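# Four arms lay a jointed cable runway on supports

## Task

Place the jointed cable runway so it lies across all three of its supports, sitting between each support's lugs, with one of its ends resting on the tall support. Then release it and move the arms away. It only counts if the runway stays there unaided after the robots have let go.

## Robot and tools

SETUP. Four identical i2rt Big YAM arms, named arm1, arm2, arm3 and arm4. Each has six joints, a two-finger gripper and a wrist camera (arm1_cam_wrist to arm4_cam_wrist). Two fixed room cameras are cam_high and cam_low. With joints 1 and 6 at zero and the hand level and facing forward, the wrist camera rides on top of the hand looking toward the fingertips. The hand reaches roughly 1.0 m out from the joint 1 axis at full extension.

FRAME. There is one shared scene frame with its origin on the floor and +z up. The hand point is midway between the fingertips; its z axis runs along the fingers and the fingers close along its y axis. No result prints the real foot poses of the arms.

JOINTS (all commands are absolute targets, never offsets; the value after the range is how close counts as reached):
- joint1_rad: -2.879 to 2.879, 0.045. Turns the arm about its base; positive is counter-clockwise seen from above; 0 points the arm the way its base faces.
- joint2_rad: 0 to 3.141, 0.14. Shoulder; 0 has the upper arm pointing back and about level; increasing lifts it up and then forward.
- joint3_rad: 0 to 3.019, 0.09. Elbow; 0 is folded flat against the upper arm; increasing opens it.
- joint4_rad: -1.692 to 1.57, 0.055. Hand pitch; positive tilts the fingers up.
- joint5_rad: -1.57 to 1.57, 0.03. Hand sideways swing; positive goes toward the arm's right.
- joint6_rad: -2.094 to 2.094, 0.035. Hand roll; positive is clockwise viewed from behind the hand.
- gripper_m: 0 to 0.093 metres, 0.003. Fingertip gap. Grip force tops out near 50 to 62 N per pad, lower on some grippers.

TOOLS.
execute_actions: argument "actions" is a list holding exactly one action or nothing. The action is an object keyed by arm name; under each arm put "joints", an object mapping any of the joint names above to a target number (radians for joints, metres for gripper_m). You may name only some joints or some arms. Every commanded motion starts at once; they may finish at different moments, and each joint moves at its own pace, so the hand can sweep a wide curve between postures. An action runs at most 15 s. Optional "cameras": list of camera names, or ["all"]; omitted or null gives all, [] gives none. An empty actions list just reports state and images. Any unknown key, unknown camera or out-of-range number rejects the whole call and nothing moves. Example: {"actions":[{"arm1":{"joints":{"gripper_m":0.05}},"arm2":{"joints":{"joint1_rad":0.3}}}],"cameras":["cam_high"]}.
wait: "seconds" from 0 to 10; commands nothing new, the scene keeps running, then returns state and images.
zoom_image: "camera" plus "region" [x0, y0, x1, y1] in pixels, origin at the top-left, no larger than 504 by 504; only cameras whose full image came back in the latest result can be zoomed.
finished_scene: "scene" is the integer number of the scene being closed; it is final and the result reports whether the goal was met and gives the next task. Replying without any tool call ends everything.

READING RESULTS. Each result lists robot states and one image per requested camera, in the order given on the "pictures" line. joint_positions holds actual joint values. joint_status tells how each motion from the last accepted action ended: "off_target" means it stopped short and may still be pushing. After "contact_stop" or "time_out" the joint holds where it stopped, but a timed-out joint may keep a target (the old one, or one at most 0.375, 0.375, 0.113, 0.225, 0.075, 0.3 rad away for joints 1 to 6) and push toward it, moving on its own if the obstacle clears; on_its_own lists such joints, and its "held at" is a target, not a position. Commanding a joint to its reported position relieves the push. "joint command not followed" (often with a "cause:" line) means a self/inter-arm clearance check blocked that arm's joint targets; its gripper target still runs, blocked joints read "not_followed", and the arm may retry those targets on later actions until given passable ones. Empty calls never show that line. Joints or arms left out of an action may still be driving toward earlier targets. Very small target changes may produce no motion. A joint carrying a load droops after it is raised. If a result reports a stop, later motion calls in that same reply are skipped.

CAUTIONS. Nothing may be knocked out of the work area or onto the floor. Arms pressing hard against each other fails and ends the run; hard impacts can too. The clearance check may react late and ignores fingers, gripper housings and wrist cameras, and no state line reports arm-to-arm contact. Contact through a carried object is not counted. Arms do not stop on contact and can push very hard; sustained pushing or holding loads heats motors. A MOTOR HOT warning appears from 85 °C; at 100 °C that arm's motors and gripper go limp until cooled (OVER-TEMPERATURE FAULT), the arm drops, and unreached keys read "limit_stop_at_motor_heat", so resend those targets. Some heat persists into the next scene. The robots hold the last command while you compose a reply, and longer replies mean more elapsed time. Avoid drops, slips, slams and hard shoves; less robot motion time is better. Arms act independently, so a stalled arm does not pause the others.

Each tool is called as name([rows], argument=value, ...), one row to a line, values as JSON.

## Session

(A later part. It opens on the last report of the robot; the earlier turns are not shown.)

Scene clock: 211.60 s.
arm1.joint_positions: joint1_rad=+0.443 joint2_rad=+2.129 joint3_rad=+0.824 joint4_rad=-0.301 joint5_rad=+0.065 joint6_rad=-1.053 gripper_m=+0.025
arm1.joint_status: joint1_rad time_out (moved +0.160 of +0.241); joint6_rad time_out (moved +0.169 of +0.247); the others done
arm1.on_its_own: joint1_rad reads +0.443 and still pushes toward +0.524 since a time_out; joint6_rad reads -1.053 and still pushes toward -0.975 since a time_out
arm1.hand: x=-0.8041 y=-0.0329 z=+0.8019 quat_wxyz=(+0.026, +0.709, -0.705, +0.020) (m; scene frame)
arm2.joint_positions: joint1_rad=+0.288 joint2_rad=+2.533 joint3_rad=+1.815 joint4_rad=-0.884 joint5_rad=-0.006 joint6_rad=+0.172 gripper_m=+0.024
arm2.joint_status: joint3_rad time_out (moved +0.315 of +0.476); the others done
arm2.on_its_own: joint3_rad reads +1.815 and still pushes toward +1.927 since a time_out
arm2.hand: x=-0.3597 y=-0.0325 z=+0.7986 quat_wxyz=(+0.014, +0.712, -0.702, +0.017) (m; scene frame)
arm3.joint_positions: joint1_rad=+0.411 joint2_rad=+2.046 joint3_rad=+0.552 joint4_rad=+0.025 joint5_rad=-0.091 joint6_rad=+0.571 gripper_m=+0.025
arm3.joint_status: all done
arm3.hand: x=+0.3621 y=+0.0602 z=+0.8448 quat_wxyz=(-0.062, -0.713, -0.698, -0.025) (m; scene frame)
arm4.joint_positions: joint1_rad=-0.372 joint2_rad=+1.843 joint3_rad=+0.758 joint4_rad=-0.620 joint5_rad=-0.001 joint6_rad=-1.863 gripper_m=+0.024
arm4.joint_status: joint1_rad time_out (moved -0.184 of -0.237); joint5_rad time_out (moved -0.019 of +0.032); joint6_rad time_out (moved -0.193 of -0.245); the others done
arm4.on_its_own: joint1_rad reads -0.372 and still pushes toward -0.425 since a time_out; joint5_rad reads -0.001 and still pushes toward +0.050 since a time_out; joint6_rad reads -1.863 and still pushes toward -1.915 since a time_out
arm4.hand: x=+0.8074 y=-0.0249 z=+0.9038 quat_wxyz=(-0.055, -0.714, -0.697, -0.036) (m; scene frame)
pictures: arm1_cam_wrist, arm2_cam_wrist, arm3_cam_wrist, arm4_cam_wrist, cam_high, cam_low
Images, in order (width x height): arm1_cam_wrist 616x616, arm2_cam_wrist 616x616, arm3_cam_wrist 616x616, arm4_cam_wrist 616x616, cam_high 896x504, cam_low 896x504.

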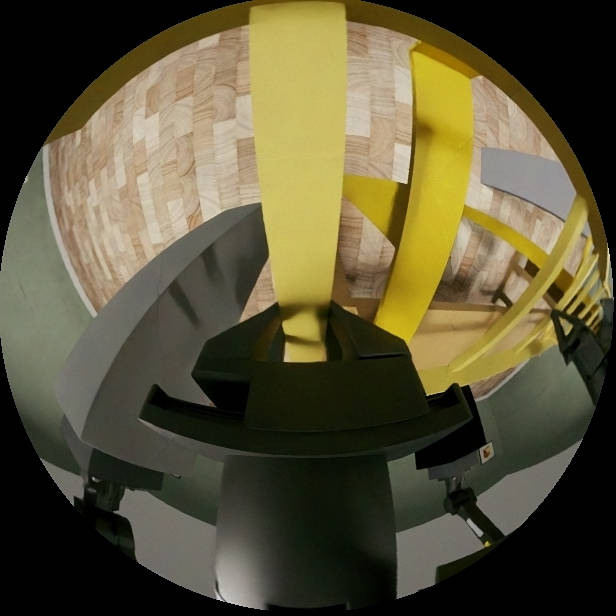

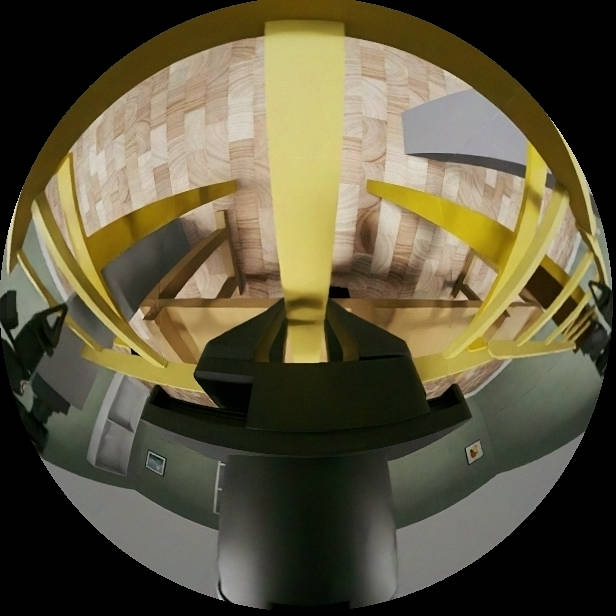

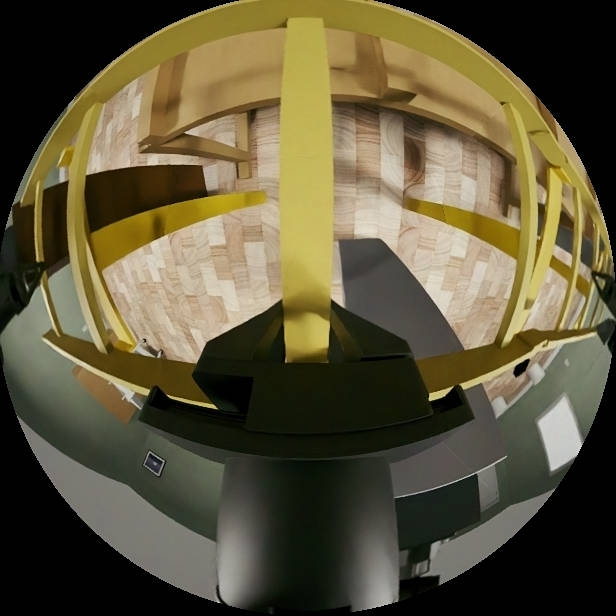

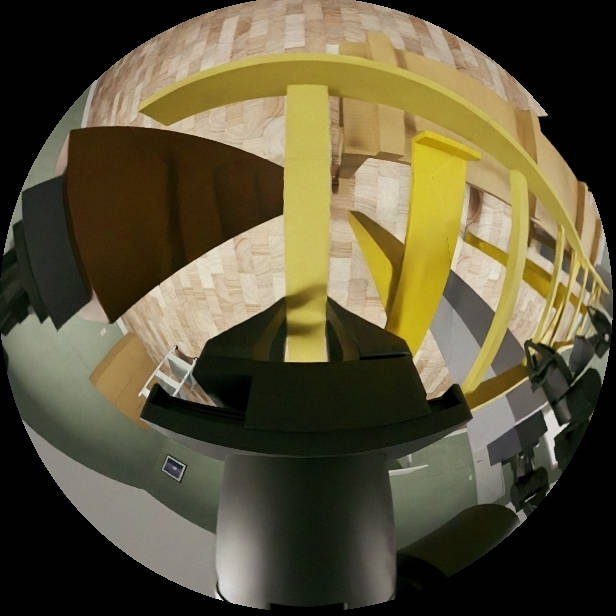

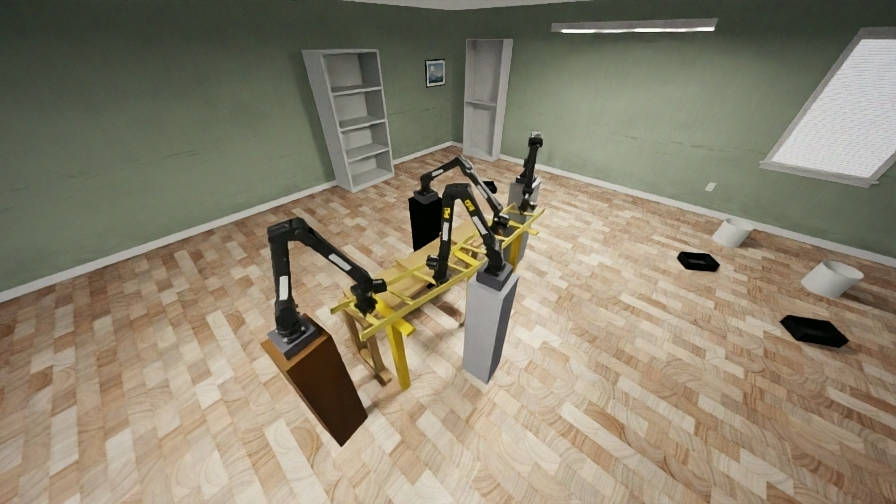

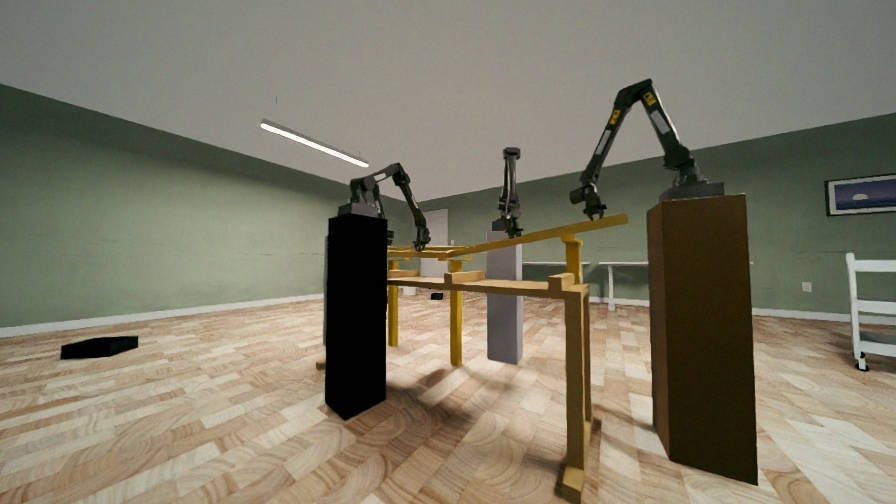

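execute_actions([
  {"arm1":{"joints":{"joint1_rad":0.44,"joint2_rad":1.965,"joint3_rad":0.80,"joint4_rad":-0.322,"joint5_rad":0.02,"joint6_rad":-1.06}},"arm2":{"joints":{"joint1_rad":0.29,"joint2_rad":2.34,"joint3_rad":1.88,"joint4_rad":-0.876,"joint6_rad":0.175}},"arm3":{"joints":{"joint1_rad":0.40,"joint2_rad":1.815,"joint3_rad":0.55,"joint4_rad":-0.10,"joint5_rad":-0.10,"joint6_rad":0.56}},"arm4":{"joints":{"joint1_rad":-0.372,"joint2_rad":1.80,"joint3_rad":0.765,"joint4_rad":-0.63,"joint5_rad":0.03,"joint6_rad":-1.865}}},
], cameras=["cam_low","arm1_cam_wrist","arm4_cam_wrist"])

Scene clock: 225.40 s.
arm1.joint_positions: joint1_rad=+0.415 joint2_rad=+2.050 joint3_rad=+0.784 joint4_rad=-0.321 joint5_rad=+0.042 joint6_rad=-1.092 gripper_m=+0.025
arm1.joint_status: all done
arm1.hand: x=-0.8055 y=-0.0412 z=+0.8249 quat_wxyz=(+0.016, +0.713, -0.701, +0.011) (m; scene frame)
arm2.joint_positions: joint1_rad=+0.290 joint2_rad=+2.502 joint3_rad=+1.804 joint4_rad=-0.917 joint5_rad=-0.012 joint6_rad=+0.170 gripper_m=+0.024
arm2.joint_status: joint2_rad time_out (moved -0.031 of -0.193); the others done
arm2.on_its_own: joint2_rad reads +2.502 and still pushes toward +2.340 since a time_out
arm2.hand: x=-0.3613 y=-0.0360 z=+0.8152 quat_wxyz=(+0.020, +0.713, -0.701, +0.021) (m; scene frame)
arm3.joint_positions: joint1_rad=+0.396 joint2_rad=+1.989 joint3_rad=+0.565 joint4_rad=-0.077 joint5_rad=-0.100 joint6_rad=+0.557 gripper_m=+0.025
arm3.joint_status: joint2_rad time_out (moved -0.057 of -0.231); the others done
arm3.on_its_own: joint2_rad reads +1.989 and still pushes toward +1.815 since a time_out
arm3.hand: x=+0.3598 y=+0.0581 z=+0.8601 quat_wxyz=(-0.048, -0.714, -0.697, -0.033) (m; scene frame)
arm4.joint_positions: joint1_rad=-0.356 joint2_rad=+1.810 joint3_rad=+0.753 joint4_rad=-0.638 joint5_rad=+0.009 joint6_rad=-1.847 gripper_m=+0.024
arm4.joint_status: all done
arm4.hand: x=+0.8059 y=-0.0284 z=+0.9140 quat_wxyz=(-0.048, -0.713, -0.698, -0.040) (m; scene frame)
pictures: arm1_cam_wrist, arm4_cam_wrist, cam_low
Images, in order (width x height): arm1_cam_wrist 616x616, arm4_cam_wrist 616x616, cam_low 896x504.

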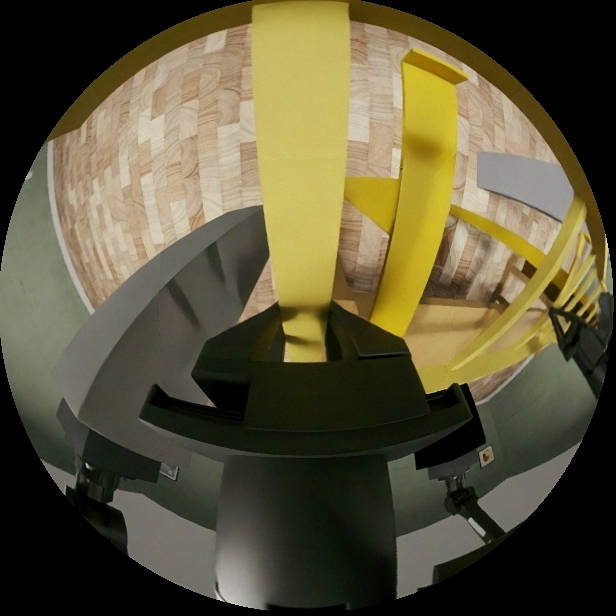

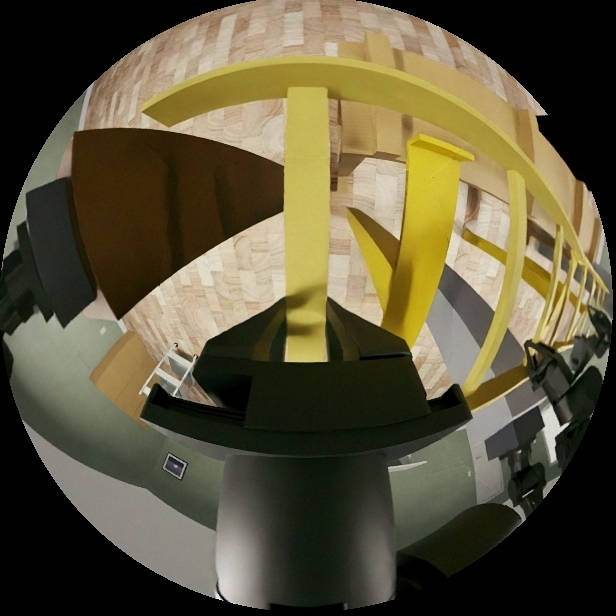

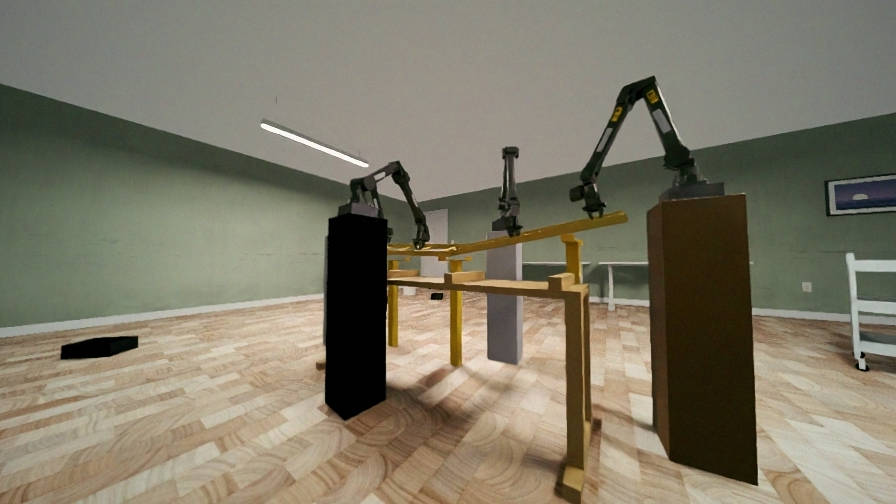

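execute_actions([
  {"arm1":{"joints":{"joint1_rad":0.52,"joint2_rad":2.02,"joint3_rad":0.86,"joint4_rad":-0.31,"joint5_rad":0.0,"joint6_rad":-0.995}},"arm2":{"joints":{"joint1_rad":0.288,"joint2_rad":2.37,"joint3_rad":1.985,"joint4_rad":-0.87,"joint6_rad":0.172}},"arm3":{"joints":{"joint1_rad":0.43,"joint2_rad":1.86,"joint3_rad":0.50,"joint4_rad":-0.01,"joint5_rad":-0.10,"joint6_rad":0.585}},"arm4":{"joints":{"joint1_rad":-0.44,"joint2_rad":1.80,"joint3_rad":0.81,"joint4_rad":-0.64,"joint5_rad":0.05,"joint6_rad":-1.92}}},
], cameras=["cam_low","arm1_cam_wrist","arm4_cam_wrist","arm2_cam_wrist","arm3_cam_wrist"])

Scene clock: 239.07 s.
arm1.joint_positions: joint1_rad=+0.433 joint2_rad=+2.068 joint3_rad=+0.791 joint4_rad=-0.321 joint5_rad=+0.061 joint6_rad=-1.070 gripper_m=+0.025
arm1.joint_status: joint1_rad time_out (moved +0.017 of +0.105); joint5_rad time_out (moved +0.019 of -0.042); joint6_rad time_out (moved +0.022 of +0.097); the others done
arm1.on_its_own: joint1_rad reads +0.433 and still pushes toward +0.520 since a time_out; joint5_rad reads +0.061 and still pushes toward +0.000 since a time_out; joint6_rad reads -1.070 and still pushes toward -0.995 since a time_out
arm1.hand: x=-0.8077 y=-0.0386 z=+0.8199 quat_wxyz=(+0.023, +0.711, -0.702, +0.019) (m; scene frame)
arm2.joint_positions: joint1_rad=+0.292 joint2_rad=+2.503 joint3_rad=+1.806 joint4_rad=-0.913 joint5_rad=-0.011 joint6_rad=+0.169 gripper_m=+0.024
arm2.joint_status: joint3_rad time_out (moved +0.002 of +0.181); the others done
arm2.on_its_own: joint3_rad reads +1.806 and still pushes toward +1.919 since a time_out
arm2.hand: x=-0.3629 y=-0.0343 z=+0.8154 quat_wxyz=(+0.018, +0.714, -0.700, +0.019) (m; scene frame)
arm3.joint_positions: joint1_rad=+0.403 joint2_rad=+1.990 joint3_rad=+0.536 joint4_rad=-0.020 joint5_rad=-0.091 joint6_rad=+0.566 gripper_m=+0.025
arm3.joint_status: all done
arm3.hand: x=+0.3579 y=+0.0621 z=+0.8588 quat_wxyz=(-0.060, -0.714, -0.697, -0.025) (m; scene frame)
arm4.joint_positions: joint1_rad=-0.378 joint2_rad=+1.810 joint3_rad=+0.763 joint4_rad=-0.648 joint5_rad=+0.002 joint6_rad=-1.874 gripper_m=+0.024
arm4.joint_status: joint1_rad time_out (moved -0.021 of -0.084); joint5_rad time_out (moved -0.007 of +0.041); joint6_rad time_out (moved -0.026 of -0.073); the others done
arm4.on_its_own: joint1_rad reads -0.378 and still pushes toward -0.440 since a time_out; joint5_rad reads +0.002 and still pushes toward +0.050 since a time_out; joint6_rad reads -1.874 and still pushes toward -1.920 since a time_out
arm4.hand: x=+0.8044 y=-0.0216 z=+0.9160 quat_wxyz=(-0.050, -0.712, -0.700, -0.035) (m; scene frame)
pictures: arm1_cam_wrist, arm2_cam_wrist, arm3_cam_wrist, arm4_cam_wrist, cam_low
Images, in order (width x height): arm1_cam_wrist 616x616, arm2_cam_wrist 616x616, arm3_cam_wrist 616x616, arm4_cam_wrist 616x616, cam_low 896x504.

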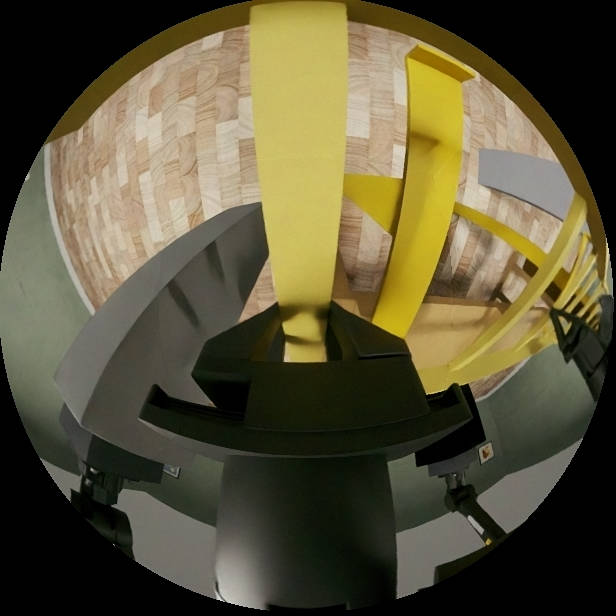

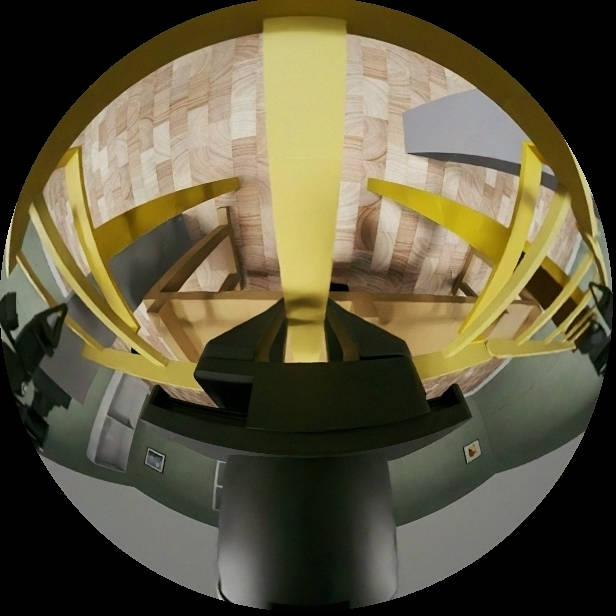

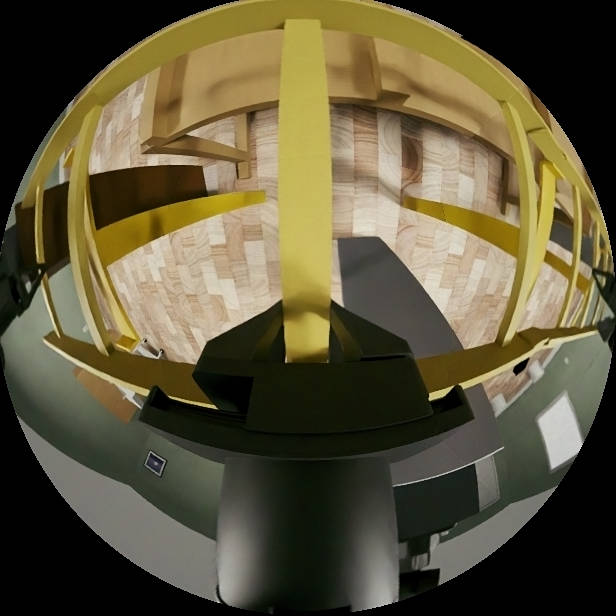

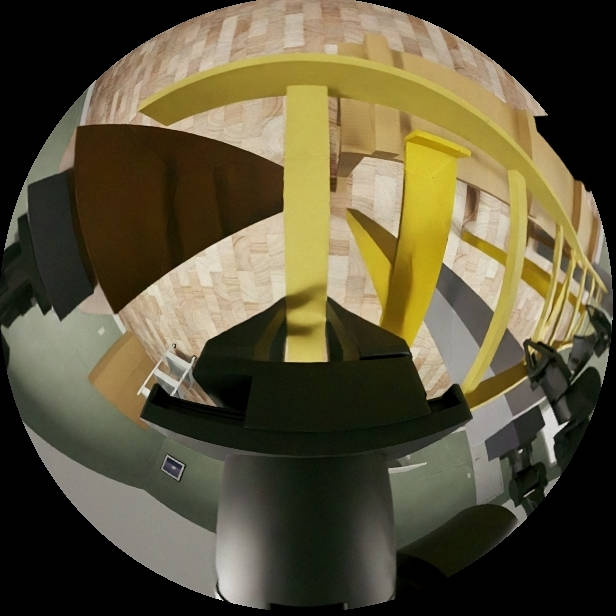

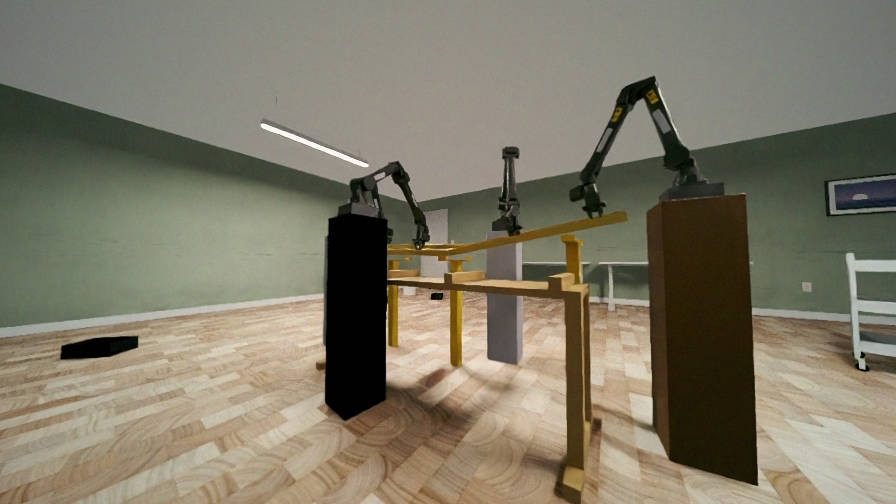

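zoom_image(camera="cam_low", region=[380, 225, 500, 285])

zoom_image(camera="arm2_cam_wrist", region=[400, 230, 616, 420])

zoom_image(camera="arm2_cam_wrist", region=[0, 230, 216, 420])

Region (380, 225, 500, 285) of cam_low's 896x504 image, scaled by 4.200, with more detail than that image has.

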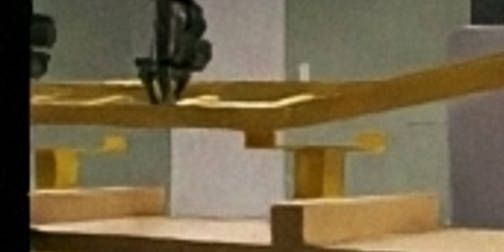

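Region (400, 230, 616, 420) of arm2_cam_wrist's 616x616 image, scaled by 2.333, with more detail than that image has; it fills the top 443 rows of this view, and the rest is white.

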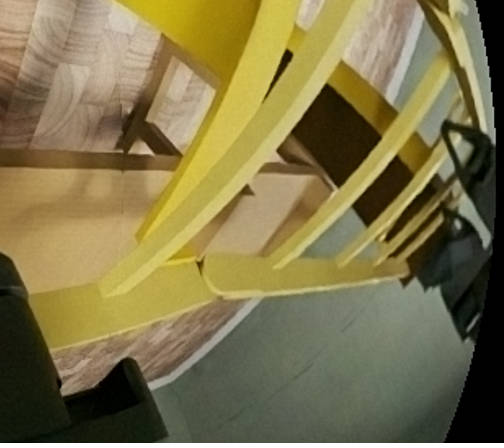

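Region (0, 230, 216, 420) of arm2_cam_wrist's 616x616 image, scaled by 2.333, with more detail than that image has; it fills the top 443 rows of this view, and the rest is white.

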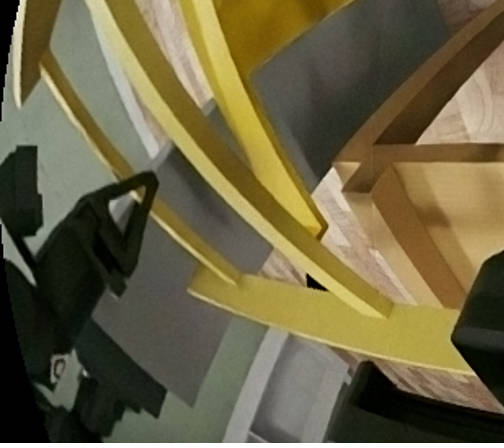

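execute_actions([
  {"arm1":{"joints":{"joint1_rad":0.393,"joint2_rad":1.91,"joint3_rad":0.76,"joint4_rad":-0.347,"joint5_rad":0.0,"joint6_rad":-1.11}},"arm2":{"joints":{"joint1_rad":0.29,"joint2_rad":2.20,"joint3_rad":1.72,"joint4_rad":-0.82,"joint5_rad":0,"joint6_rad":0.175}},"arm3":{"joints":{"joint1_rad":0.364,"joint2_rad":1.775,"joint3_rad":0.585,"joint4_rad":-0.18,"joint5_rad":-0.10,"joint6_rad":0.52}},"arm4":{"joints":{"joint1_rad":-0.315,"joint2_rad":1.73,"joint3_rad":0.77,"joint4_rad":-0.68,"joint5_rad":0.035,"joint6_rad":-1.80}}},
], cameras=["cam_low"])

zoom_image(camera="cam_low", region=[380, 200, 640, 300])

Scene clock: 258.40 s.
arm1.joint_positions: joint1_rad=+0.395 joint2_rad=+1.946 joint3_rad=+0.742 joint4_rad=-0.362 joint5_rad=-0.002 joint6_rad=-1.119 gripper_m=+0.025
arm1.joint_status: all done
arm1.hand: x=-0.8101 y=-0.0438 z=+0.8553 quat_wxyz=(-0.001, +0.715, -0.699, -0.007) (m; scene frame)
arm2.joint_positions: joint1_rad=+0.297 joint2_rad=+2.401 joint3_rad=+1.687 joint4_rad=-0.811 joint5_rad=-0.011 joint6_rad=+0.170 gripper_m=+0.024
arm2.joint_status: joint2_rad time_out (moved -0.102 of -0.303); the others done
arm2.on_its_own: joint2_rad reads +2.401 and still pushes toward +2.200 since a time_out
arm2.hand: x=-0.3656 y=-0.0370 z=+0.8447 quat_wxyz=(-0.006, +0.716, -0.698, -0.016) (m; scene frame)
arm3.joint_positions: joint1_rad=+0.372 joint2_rad=+1.890 joint3_rad=+0.561 joint4_rad=-0.195 joint5_rad=-0.118 joint6_rad=+0.537 gripper_m=+0.025
arm3.joint_status: all done
arm3.hand: x=+0.3553 y=+0.0582 z=+0.8869 quat_wxyz=(-0.040, -0.716, -0.696, -0.043) (m; scene frame)
arm4.joint_positions: joint1_rad=-0.326 joint2_rad=+1.754 joint3_rad=+0.756 joint4_rad=-0.682 joint5_rad=+0.057 joint6_rad=-1.811 gripper_m=+0.024
arm4.joint_status: all done
arm4.hand: x=+0.8019 y=-0.0294 z=+0.9337 quat_wxyz=(-0.028, -0.715, -0.696, -0.058) (m; scene frame)
pictures: cam_low
Images, in order (width x height): cam_low 896x504.

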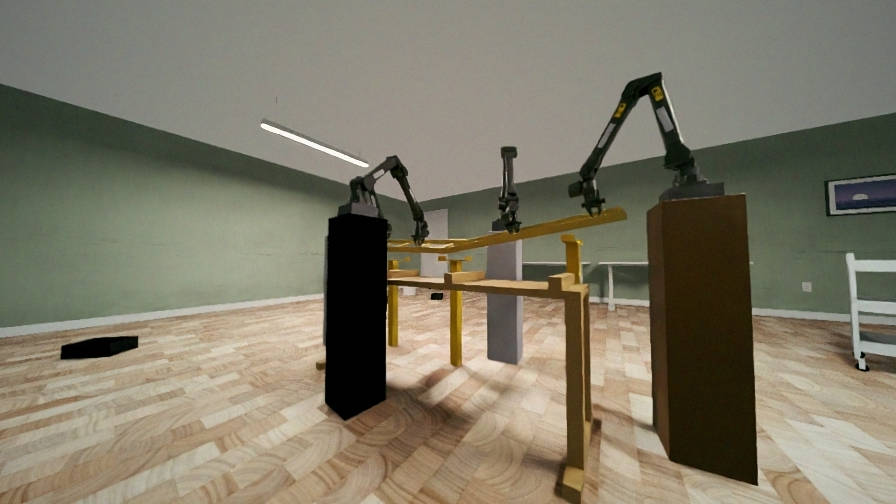

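Region (380, 200, 640, 300) of cam_low's 896x504 image, scaled by 1.938, with more detail than that image has; it fills the top 194 rows of this view, and the rest is white.

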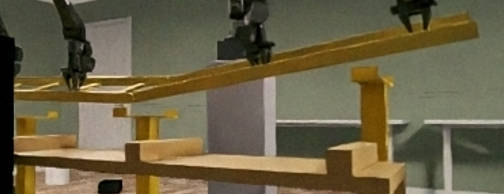

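execute_actions([
  {"arm1":{"joints":{"joint1_rad":0.515,"joint2_rad":1.935,"joint3_rad":0.85,"joint4_rad":-0.395,"joint6_rad":-0.99}},"arm2":{"joints":{"joint1_rad":0.285,"joint2_rad":2.30,"joint3_rad":1.97,"joint4_rad":-0.93,"joint6_rad":0.17}},"arm3":{"joints":{"joint1_rad":0.425,"joint2_rad":1.755,"joint3_rad":0.475,"joint4_rad":-0.09,"joint5_rad":-0.10,"joint6_rad":0.585}},"arm4":{"joints":{"joint1_rad":-0.435,"joint2_rad":1.74,"joint3_rad":0.82,"joint4_rad":-0.705,"joint5_rad":0.05,"joint6_rad":-1.915}}},
], cameras=["cam_low","arm1_cam_wrist","arm4_cam_wrist","arm2_cam_wrist","arm3_cam_wrist"])

Scene clock: 266.90 s.
arm1.joint_positions: joint1_rad=+0.502 joint2_rad=+1.954 joint3_rad=+0.789 joint4_rad=-0.403 joint5_rad=+0.006 joint6_rad=-1.010 gripper_m=+0.025
arm1.joint_status: all done
arm1.hand: x=-0.8154 y=-0.0026 z=+0.8597 quat_wxyz=(+0.001, +0.715, -0.700, -0.004) (m; scene frame)
arm2.joint_positions: joint1_rad=+0.293 joint2_rad=+2.462 joint3_rad=+1.839 joint4_rad=-0.884 joint5_rad=-0.004 joint6_rad=+0.169 gripper_m=+0.024
arm2.joint_status: joint2_rad time_out (moved +0.061 of -0.101); joint3_rad time_out (moved +0.152 of +0.283); the others done
arm2.on_its_own: joint2_rad reads +2.462 and still pushes toward +2.300 since a time_out; joint3_rad reads +1.839 and still pushes toward +1.952 since a time_out
arm2.hand: x=-0.3694 y=+0.0008 z=+0.8517 quat_wxyz=(-0.015, +0.715, -0.699, -0.022) (m; scene frame)
arm3.joint_positions: joint1_rad=+0.426 joint2_rad=+1.844 joint3_rad=+0.462 joint4_rad=-0.131 joint5_rad=-0.118 joint6_rad=+0.593 gripper_m=+0.025
arm3.joint_status: all done
arm3.hand: x=+0.3518 y=+0.0952 z=+0.8904 quat_wxyz=(-0.043, -0.716, -0.695, -0.044) (m; scene frame)
arm4.joint_positions: joint1_rad=-0.427 joint2_rad=+1.759 joint3_rad=+0.790 joint4_rad=-0.695 joint5_rad=+0.055 joint6_rad=-1.909 gripper_m=+0.024
arm4.joint_status: all done
arm4.hand: x=+0.7998 y=+0.0075 z=+0.9392 quat_wxyz=(-0.026, -0.716, -0.696, -0.050) (m; scene frame)
pictures: arm1_cam_wrist, arm2_cam_wrist, arm3_cam_wrist, arm4_cam_wrist, cam_low
Images, in order (width x height): arm1_cam_wrist 616x616, arm2_cam_wrist 616x616, arm3_cam_wrist 616x616, arm4_cam_wrist 616x616, cam_low 896x504.

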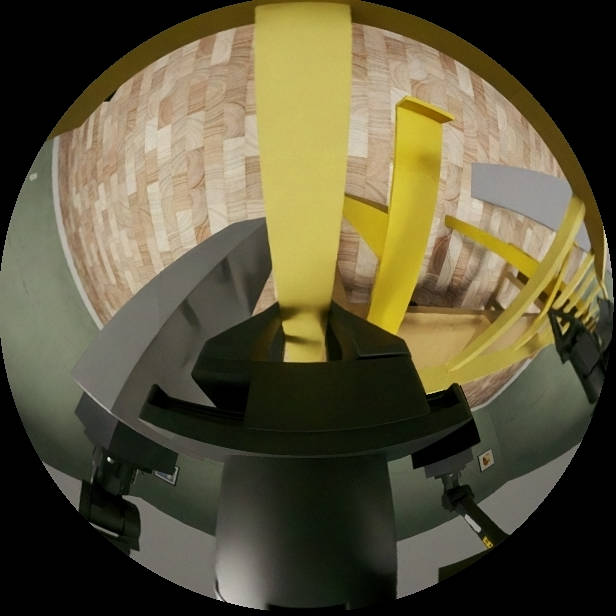

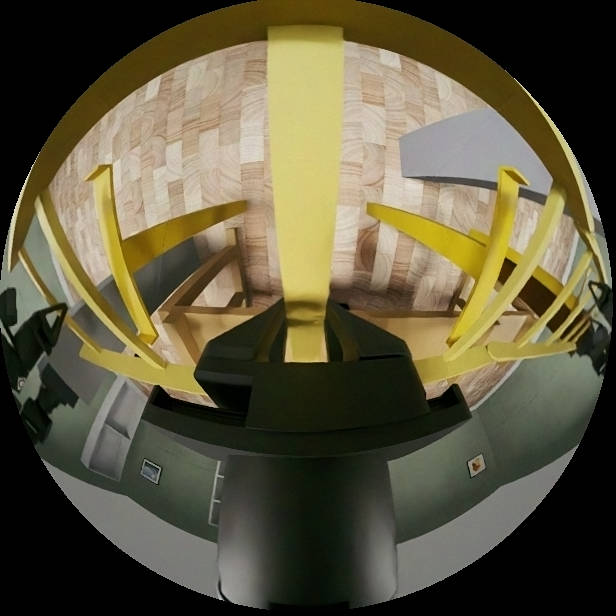

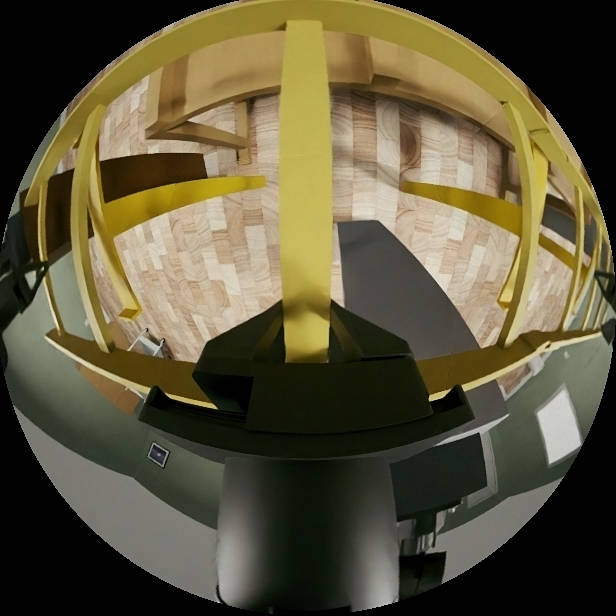

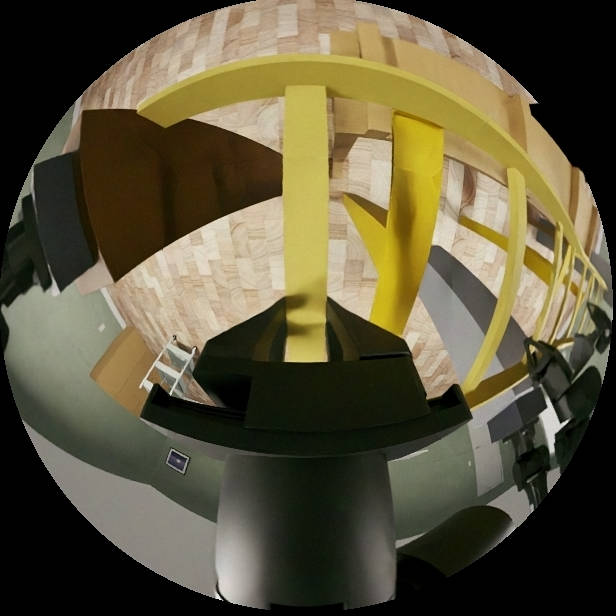

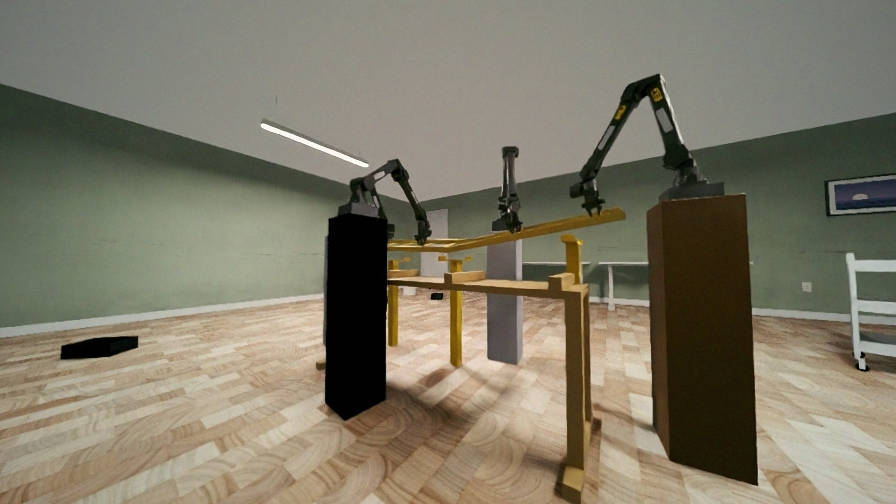

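zoom_image(camera="cam_low", region=[380, 190, 640, 290])

zoom_image(camera="cam_low", region=[540, 180, 660, 270])

Region (380, 190, 640, 290) of cam_low's 896x504 image, scaled by 1.938, with more detail than that image has; it fills the top 194 rows of this view, and the rest is white.

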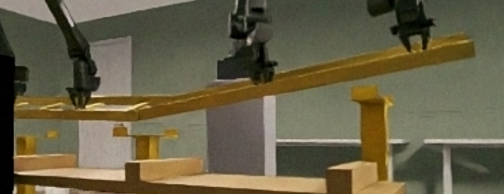

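Region (540, 180, 660, 270) of cam_low's 896x504 image, scaled by 4.200, with more detail than that image has; it fills the top 378 rows of this view, and the rest is white.

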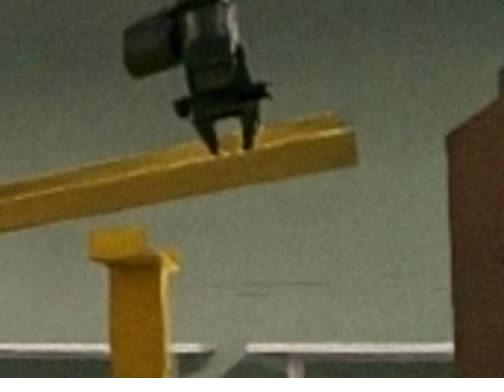

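execute_actions([
  {"arm1":{"joints":{"joint1_rad":0.54,"joint2_rad":2.03,"joint3_rad":0.90,"joint4_rad":-0.33,"joint6_rad":-0.965}},"arm2":{"joints":{"joint1_rad":0.28,"joint2_rad":2.42,"joint3_rad":2.04,"joint4_rad":-0.945,"joint6_rad":0.165}},"arm3":{"joints":{"joint1_rad":0.46,"joint2_rad":1.98,"joint3_rad":0.48,"joint4_rad":0.08,"joint5_rad":-0.10,"joint6_rad":0.62}},"arm4":{"joints":{"joint1_rad":-0.468,"joint2_rad":1.825,"joint3_rad":0.82,"joint4_rad":-0.645,"joint5_rad":0.055,"joint6_rad":-1.95}}},
], cameras=["cam_low","arm1_cam_wrist","arm4_cam_wrist","arm2_cam_wrist","arm3_cam_wrist"])

zoom_image(camera="cam_low", region=[380, 190, 640, 290])

Scene clock: 287.77 s.
arm1.joint_positions: joint1_rad=+0.516 joint2_rad=+2.072 joint3_rad=+0.842 joint4_rad=-0.352 joint5_rad=+0.015 joint6_rad=-0.993 gripper_m=+0.025
arm1.joint_status: all done
arm1.hand: x=-0.8090 y=+0.0068 z=+0.8245 quat_wxyz=(+0.008, +0.713, -0.701, -0.001) (m; scene frame)
arm2.joint_positions: joint1_rad=+0.282 joint2_rad=+2.571 joint3_rad=+1.935 joint4_rad=-0.902 joint5_rad=-0.010 joint6_rad=+0.162 gripper_m=+0.024
arm2.joint_status: joint2_rad time_out (moved +0.109 of -0.042); joint3_rad time_out (moved +0.096 of +0.201); the others done
arm2.on_its_own: joint2_rad reads +2.571 and still pushes toward +2.420 since a time_out; joint3_rad reads +1.935 and still pushes toward +2.040 since a time_out
arm2.hand: x=-0.3639 y=+0.0090 z=+0.8093 quat_wxyz=(-0.003, +0.713, -0.701, -0.011) (m; scene frame)
arm3.joint_positions: joint1_rad=+0.460 joint2_rad=+2.022 joint3_rad=+0.469 joint4_rad=+0.056 joint5_rad=-0.114 joint6_rad=+0.628 gripper_m=+0.025
arm3.joint_status: all done
arm3.hand: x=+0.3569 y=+0.1019 z=+0.8485 quat_wxyz=(-0.049, -0.716, -0.695, -0.042) (m; scene frame)
arm4.joint_positions: joint1_rad=-0.449 joint2_rad=+1.858 joint3_rad=+0.798 joint4_rad=-0.636 joint5_rad=+0.041 joint6_rad=-1.929 gripper_m=+0.024
arm4.joint_status: all done
arm4.hand: x=+0.8040 y=+0.0121 z=+0.9065 quat_wxyz=(-0.044, -0.717, -0.694, -0.049) (m; scene frame)
pictures: arm1_cam_wrist, arm2_cam_wrist, arm3_cam_wrist, arm4_cam_wrist, cam_low
Images, in order (width x height): arm1_cam_wrist 616x616, arm2_cam_wrist 616x616, arm3_cam_wrist 616x616, arm4_cam_wrist 616x616, cam_low 896x504.

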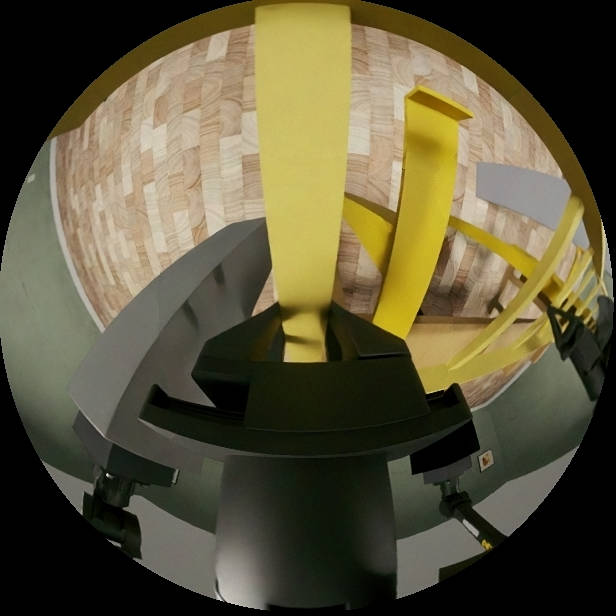

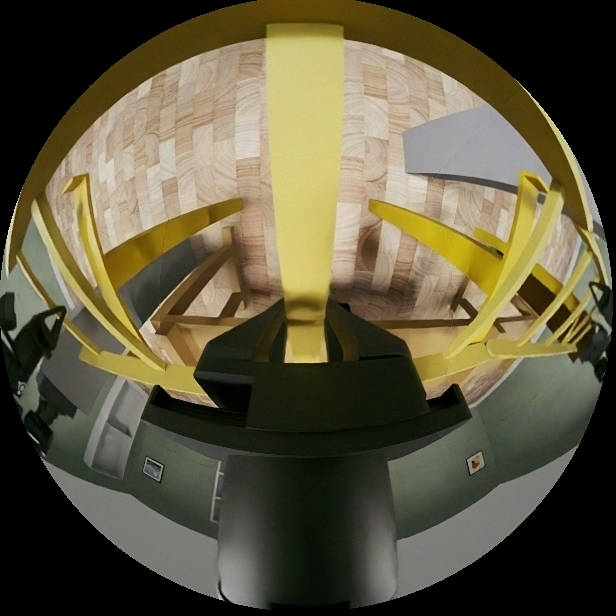

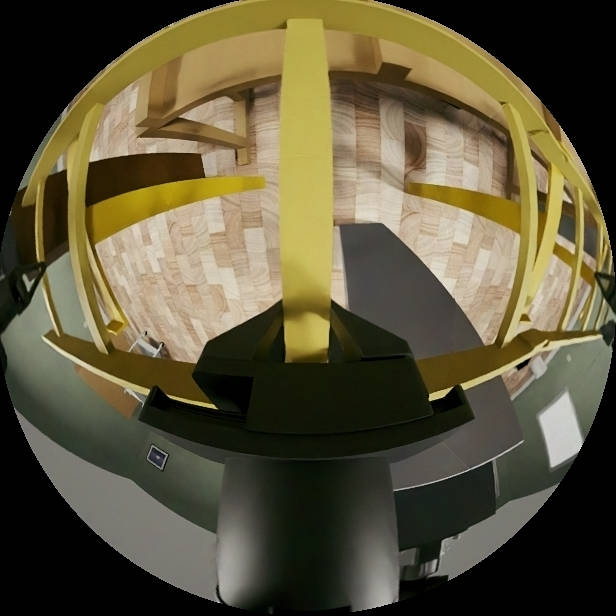

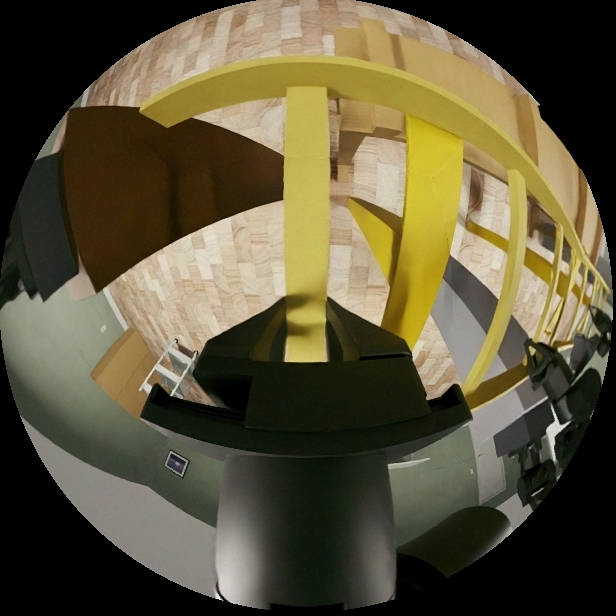

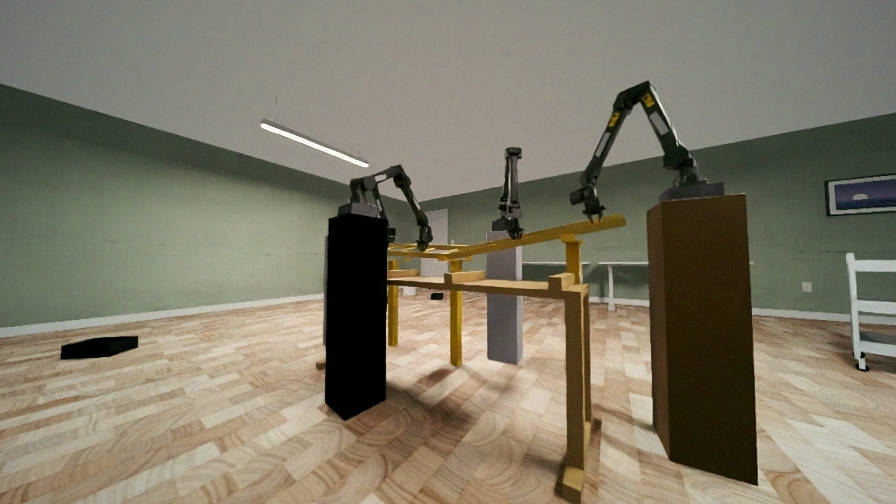

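Region (380, 190, 640, 290) of cam_low's 896x504 image, scaled by 1.938, with more detail than that image has; it fills the top 194 rows of this view, and the rest is white.

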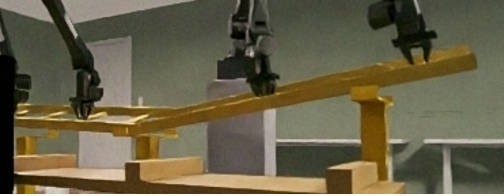

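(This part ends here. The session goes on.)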